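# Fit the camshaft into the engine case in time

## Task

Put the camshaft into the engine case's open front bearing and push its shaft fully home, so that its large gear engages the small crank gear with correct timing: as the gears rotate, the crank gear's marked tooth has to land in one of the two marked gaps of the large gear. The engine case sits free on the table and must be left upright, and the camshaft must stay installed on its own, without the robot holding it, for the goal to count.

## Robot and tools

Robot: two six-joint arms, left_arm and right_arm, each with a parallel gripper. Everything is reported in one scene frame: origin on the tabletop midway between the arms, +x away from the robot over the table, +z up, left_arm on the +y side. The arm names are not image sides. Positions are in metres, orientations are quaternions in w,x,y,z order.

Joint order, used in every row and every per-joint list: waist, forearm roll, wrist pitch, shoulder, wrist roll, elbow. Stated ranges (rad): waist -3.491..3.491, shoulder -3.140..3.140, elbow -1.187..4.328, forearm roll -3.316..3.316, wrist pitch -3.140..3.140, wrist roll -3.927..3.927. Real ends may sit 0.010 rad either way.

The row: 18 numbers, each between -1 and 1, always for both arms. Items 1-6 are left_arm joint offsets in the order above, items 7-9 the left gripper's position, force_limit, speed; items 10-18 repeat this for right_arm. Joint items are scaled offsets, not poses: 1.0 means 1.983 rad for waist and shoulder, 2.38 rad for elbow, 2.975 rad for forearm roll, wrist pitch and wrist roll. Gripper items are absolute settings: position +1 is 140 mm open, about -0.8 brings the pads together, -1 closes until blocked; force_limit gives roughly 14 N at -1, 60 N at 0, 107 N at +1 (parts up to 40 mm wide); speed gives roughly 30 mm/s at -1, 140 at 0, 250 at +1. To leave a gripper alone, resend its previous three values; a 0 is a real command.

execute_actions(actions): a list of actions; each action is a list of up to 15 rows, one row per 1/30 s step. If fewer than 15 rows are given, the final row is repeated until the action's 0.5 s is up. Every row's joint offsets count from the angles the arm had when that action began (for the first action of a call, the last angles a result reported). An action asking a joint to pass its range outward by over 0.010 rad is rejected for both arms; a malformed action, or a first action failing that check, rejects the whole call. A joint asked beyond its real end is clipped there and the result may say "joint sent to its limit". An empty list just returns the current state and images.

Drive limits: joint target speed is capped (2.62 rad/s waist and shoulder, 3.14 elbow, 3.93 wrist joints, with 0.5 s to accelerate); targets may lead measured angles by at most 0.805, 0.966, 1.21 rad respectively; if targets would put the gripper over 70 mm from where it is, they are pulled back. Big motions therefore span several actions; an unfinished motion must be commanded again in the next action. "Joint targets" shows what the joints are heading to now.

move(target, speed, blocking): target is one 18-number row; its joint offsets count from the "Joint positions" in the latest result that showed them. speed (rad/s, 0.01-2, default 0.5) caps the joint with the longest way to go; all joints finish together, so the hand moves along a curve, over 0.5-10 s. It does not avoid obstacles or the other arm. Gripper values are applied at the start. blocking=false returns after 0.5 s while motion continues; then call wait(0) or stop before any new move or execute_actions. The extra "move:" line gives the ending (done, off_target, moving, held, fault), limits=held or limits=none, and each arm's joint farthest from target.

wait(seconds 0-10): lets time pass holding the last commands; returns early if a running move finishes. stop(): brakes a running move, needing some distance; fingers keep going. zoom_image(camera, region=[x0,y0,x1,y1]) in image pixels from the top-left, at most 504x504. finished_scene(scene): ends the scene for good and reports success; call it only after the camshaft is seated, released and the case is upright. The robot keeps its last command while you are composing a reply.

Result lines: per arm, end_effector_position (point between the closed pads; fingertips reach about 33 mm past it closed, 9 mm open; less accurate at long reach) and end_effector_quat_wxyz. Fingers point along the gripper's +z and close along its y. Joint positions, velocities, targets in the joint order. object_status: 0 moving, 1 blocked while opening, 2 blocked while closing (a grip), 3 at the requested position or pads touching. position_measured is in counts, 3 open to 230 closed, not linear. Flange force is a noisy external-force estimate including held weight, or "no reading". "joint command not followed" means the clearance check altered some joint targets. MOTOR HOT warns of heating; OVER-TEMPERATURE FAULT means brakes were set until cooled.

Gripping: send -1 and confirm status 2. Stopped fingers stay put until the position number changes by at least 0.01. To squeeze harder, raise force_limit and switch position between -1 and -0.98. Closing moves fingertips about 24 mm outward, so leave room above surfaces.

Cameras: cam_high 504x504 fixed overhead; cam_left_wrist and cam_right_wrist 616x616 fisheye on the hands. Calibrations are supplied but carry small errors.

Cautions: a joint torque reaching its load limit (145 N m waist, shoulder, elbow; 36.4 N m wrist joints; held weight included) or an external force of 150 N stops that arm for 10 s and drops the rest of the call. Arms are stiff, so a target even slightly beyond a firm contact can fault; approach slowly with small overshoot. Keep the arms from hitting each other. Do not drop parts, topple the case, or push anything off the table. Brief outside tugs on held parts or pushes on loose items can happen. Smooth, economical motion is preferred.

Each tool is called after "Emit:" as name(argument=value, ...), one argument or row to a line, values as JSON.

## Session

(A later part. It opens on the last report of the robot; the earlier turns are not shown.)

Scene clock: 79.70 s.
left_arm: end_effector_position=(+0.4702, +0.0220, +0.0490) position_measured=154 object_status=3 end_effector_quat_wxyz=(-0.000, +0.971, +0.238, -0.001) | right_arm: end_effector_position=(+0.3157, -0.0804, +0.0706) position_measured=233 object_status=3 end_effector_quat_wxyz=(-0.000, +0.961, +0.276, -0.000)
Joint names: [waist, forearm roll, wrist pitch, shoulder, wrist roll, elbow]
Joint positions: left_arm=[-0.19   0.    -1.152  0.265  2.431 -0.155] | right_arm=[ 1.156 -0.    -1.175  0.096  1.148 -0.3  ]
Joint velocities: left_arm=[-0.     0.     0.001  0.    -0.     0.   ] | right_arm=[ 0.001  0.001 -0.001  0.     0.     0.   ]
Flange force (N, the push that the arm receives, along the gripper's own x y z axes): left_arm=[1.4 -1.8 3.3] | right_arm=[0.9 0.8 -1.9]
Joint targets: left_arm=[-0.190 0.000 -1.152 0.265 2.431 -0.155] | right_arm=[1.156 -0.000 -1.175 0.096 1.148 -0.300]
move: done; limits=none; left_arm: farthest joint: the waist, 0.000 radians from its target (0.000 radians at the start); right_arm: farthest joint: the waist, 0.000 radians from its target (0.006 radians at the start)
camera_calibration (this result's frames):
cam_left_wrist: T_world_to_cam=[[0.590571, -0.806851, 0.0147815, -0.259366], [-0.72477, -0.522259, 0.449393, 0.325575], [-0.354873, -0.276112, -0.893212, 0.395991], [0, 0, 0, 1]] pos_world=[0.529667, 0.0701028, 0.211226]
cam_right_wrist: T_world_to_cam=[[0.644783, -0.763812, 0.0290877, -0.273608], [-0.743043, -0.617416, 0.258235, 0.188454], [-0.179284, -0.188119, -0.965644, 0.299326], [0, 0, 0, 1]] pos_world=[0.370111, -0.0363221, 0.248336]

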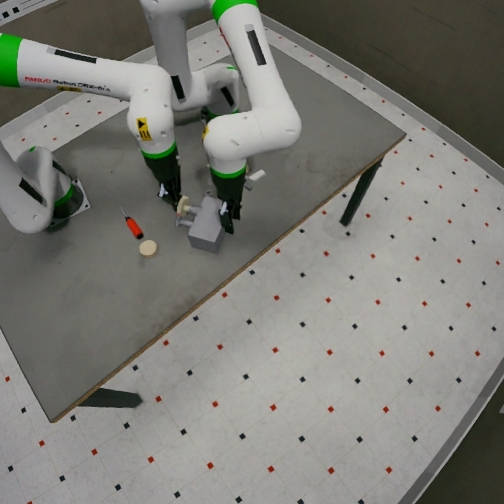

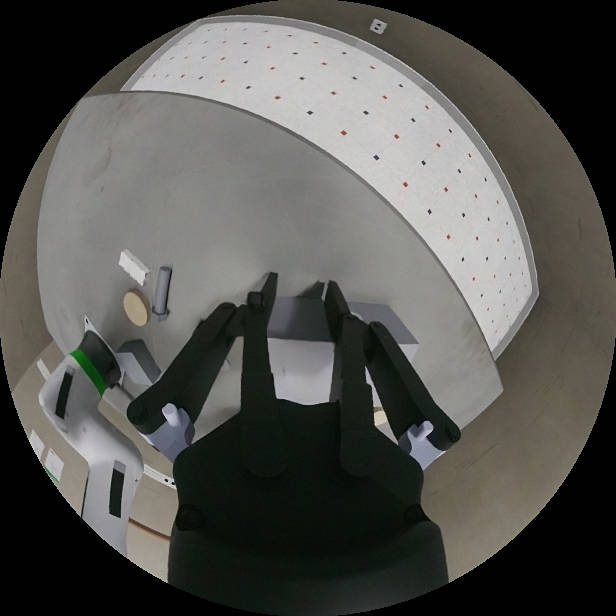

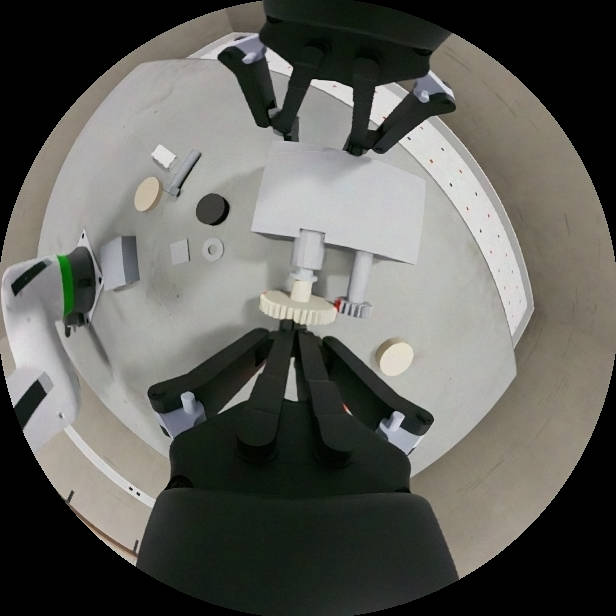

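Meshing. Finish +8mm, then retreat and inspect.

Emit:
move(
  target=[0,0,0,0,0,0,-0.2,0,0,-0.004,0,-0.0006,0.0097,0.0027,0.0089,-0.9,0,0],
  speed=0.015,
)

Emit:
move(
  target=[0.01,0,0,0.008,0,0.009,-0.2,0,0,0.07,0,0.05,-0.3,-0.05,-0.22,-0.9,0,0],
  speed=0.5,
)

Emit:
zoom_image(
  camera="cam_right_wrist",
  region=[260,110,400,220],
)

Scene clock: 81.50 s.
left_arm: end_effector_position=(+0.4702, +0.0220, +0.0490) position_measured=154 object_status=3 end_effector_quat_wxyz=(-0.000, +0.971, +0.238, -0.001) | right_arm: end_effector_position=(+0.3225, -0.0765, +0.0706) position_measured=233 object_status=3 end_effector_quat_wxyz=(+0.000, +0.961, +0.277, -0.000)
Joint names: [waist, forearm roll, wrist pitch, shoulder, wrist roll, elbow]
Joint positions: left_arm=[-0.19   0.    -1.152  0.265  2.431 -0.155] | right_arm=[ 1.148 -0.    -1.177  0.115  1.156 -0.279]
Joint velocities: left_arm=[-0.     0.     0.001  0.001  0.001  0.001] | right_arm=[ 0.     0.    -0.001 -0.     0.    -0.   ]
Flange force (N, the push that the arm receives, along the gripper's own x y z axes): left_arm=[-1.5 -12.0 6.3] | right_arm=[-2.6 2.0 -2.3]
Joint targets: left_arm=[-0.190 0.000 -1.152 0.265 2.431 -0.155] | right_arm=[1.148 -0.000 -1.177 0.115 1.156 -0.279]
move: done; limits=none; left_arm: farthest joint: the waist, 0.000 radians from its target (0.000 radians at the start); right_arm: farthest joint: the waist, 0.000 radians from its target (0.008 radians at the start)
camera_calibration (this result's frames):
cam_left_wrist: T_world_to_cam=[[0.590571, -0.80685, 0.0147816, -0.259366], [-0.72477, -0.522259, 0.449393, 0.325575], [-0.354873, -0.276112, -0.893212, 0.395991], [0, 0, 0, 1]] pos_world=[0.529667, 0.0701029, 0.211226]
cam_right_wrist: T_world_to_cam=[[0.644855, -0.763749, 0.0291452, -0.275054], [-0.742955, -0.617436, 0.25844, 0.19592], [-0.179388, -0.18831, -0.965588, 0.301236], [0, 0, 0, 1]] pos_world=[0.376967, -0.0323784, 0.248252]

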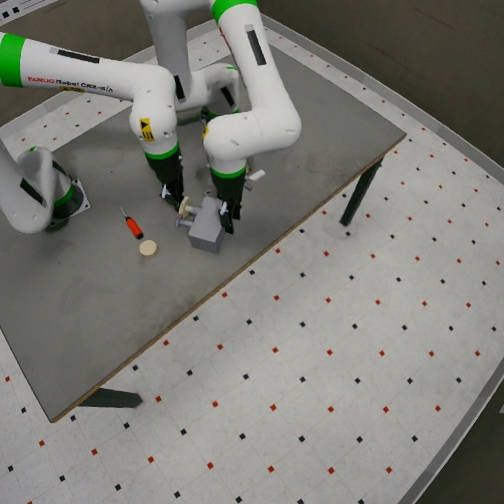

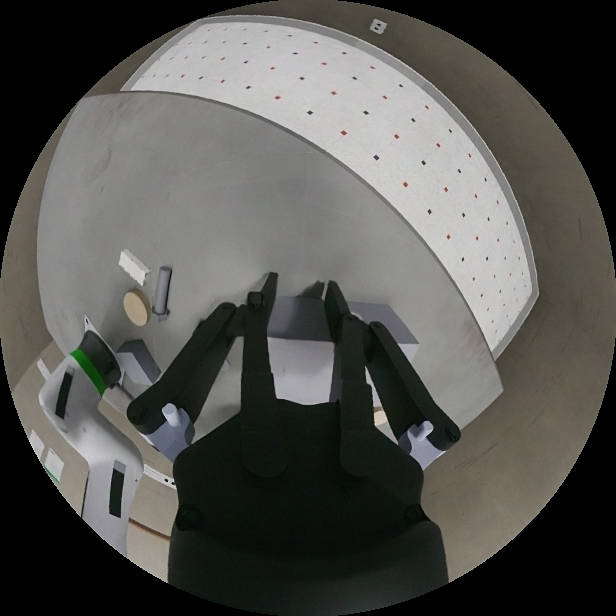

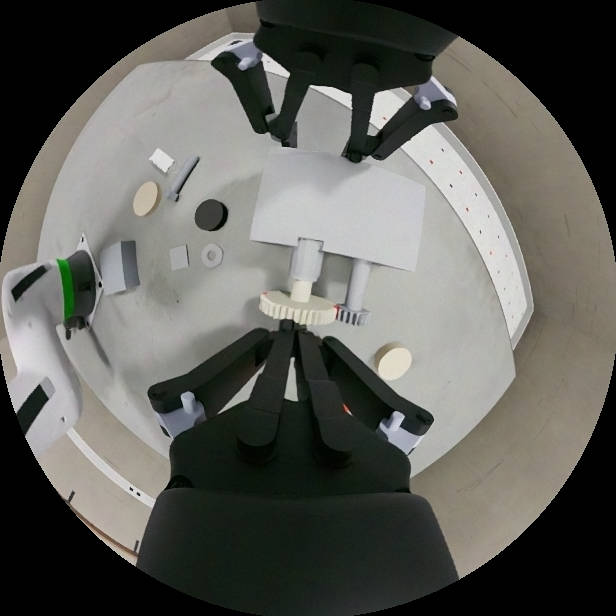

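Scene clock: 83.10 s.
left_arm: end_effector_position=(+0.4848, +0.0271, +0.0494) position_measured=154 object_status=3 end_effector_quat_wxyz=(+0.001, +0.969, +0.248, +0.002) | right_arm: end_effector_position=(+0.2131, -0.1625, +0.0643) position_measured=233 object_status=3 end_effector_quat_wxyz=(-0.082, +0.957, +0.270, +0.073)
Joint names: [waist, forearm roll, wrist pitch, shoulder, wrist roll, elbow]
Joint positions: left_arm=[-0.17   0.    -1.152  0.281  2.431 -0.133] | right_arm=[ 1.287 -0.    -1.028 -0.48   1.008 -0.803]
Joint velocities: left_arm=[-0.001 -0.     0.     0.    -0.     0.001] | right_arm=[-0.    -0.001  0.001 -0.    -0.001 -0.001]
Flange force (N, the push that the arm receives, along the gripper's own x y z axes): left_arm=[0.1 -5.3 4.6] | right_arm=[4.8 0.1 -0.5]
Joint targets: left_arm=[-0.170 0.000 -1.152 0.281 2.431 -0.133] | right_arm=[1.287 -0.000 -1.028 -0.480 1.008 -0.803]
move: done; limits=none; left_arm: farthest joint: the waist, 0.000 radians from its target (0.020 radians at the start); right_arm: farthest joint: the waist, 0.000 radians from its target (0.139 radians at the start)
camera_calibration (this result's frames):
cam_left_wrist: T_world_to_cam=[[0.606366, -0.794947, 0.0194882, -0.272125], [-0.716599, -0.535654, 0.446722, 0.335145], [-0.344681, -0.284842, -0.894461, 0.398316], [0, 0, 0, 1]] pos_world=[0.542465, 0.0766539, 0.211865]
cam_right_wrist: T_world_to_cam=[[0.63877, -0.766979, -0.0609584, -0.263479], [-0.764635, -0.641622, 0.0604471, 0.0765739], [-0.0854739, 0.00799919, -0.996308, 0.273239], [0, 0, 0, 1]] pos_world=[0.250209, -0.155137, 0.25154]

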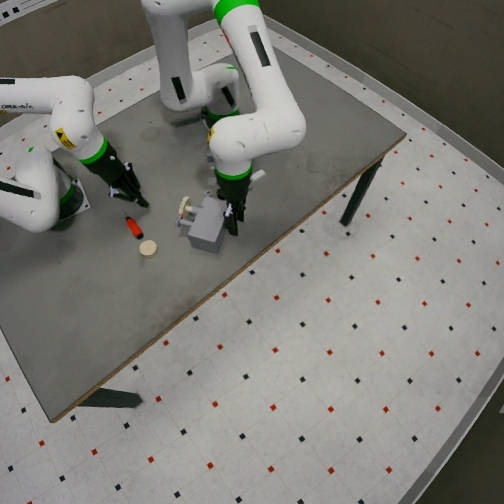

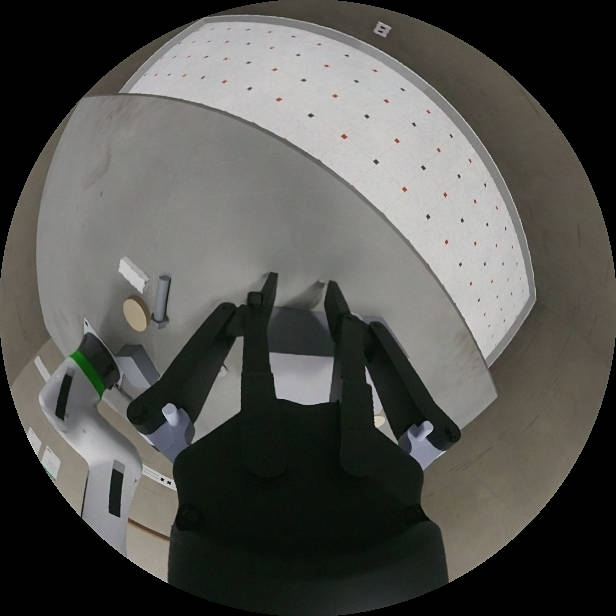

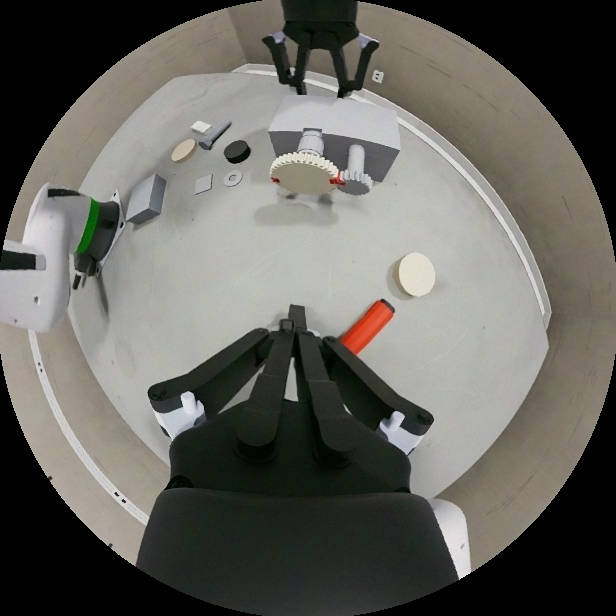

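Region (260, 110, 400, 220) of cam_right_wrist's 616x616 image, scaled by 3.600, with more detail than that image has; it fills the top 396 rows of this view, and the rest is white.

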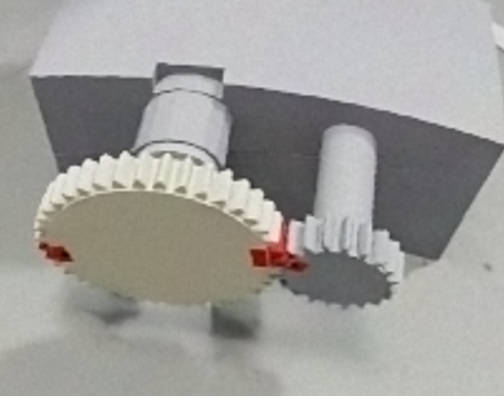

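Emit:
finished_scene(
  scene=1,
)

The scene is finished: the task was done.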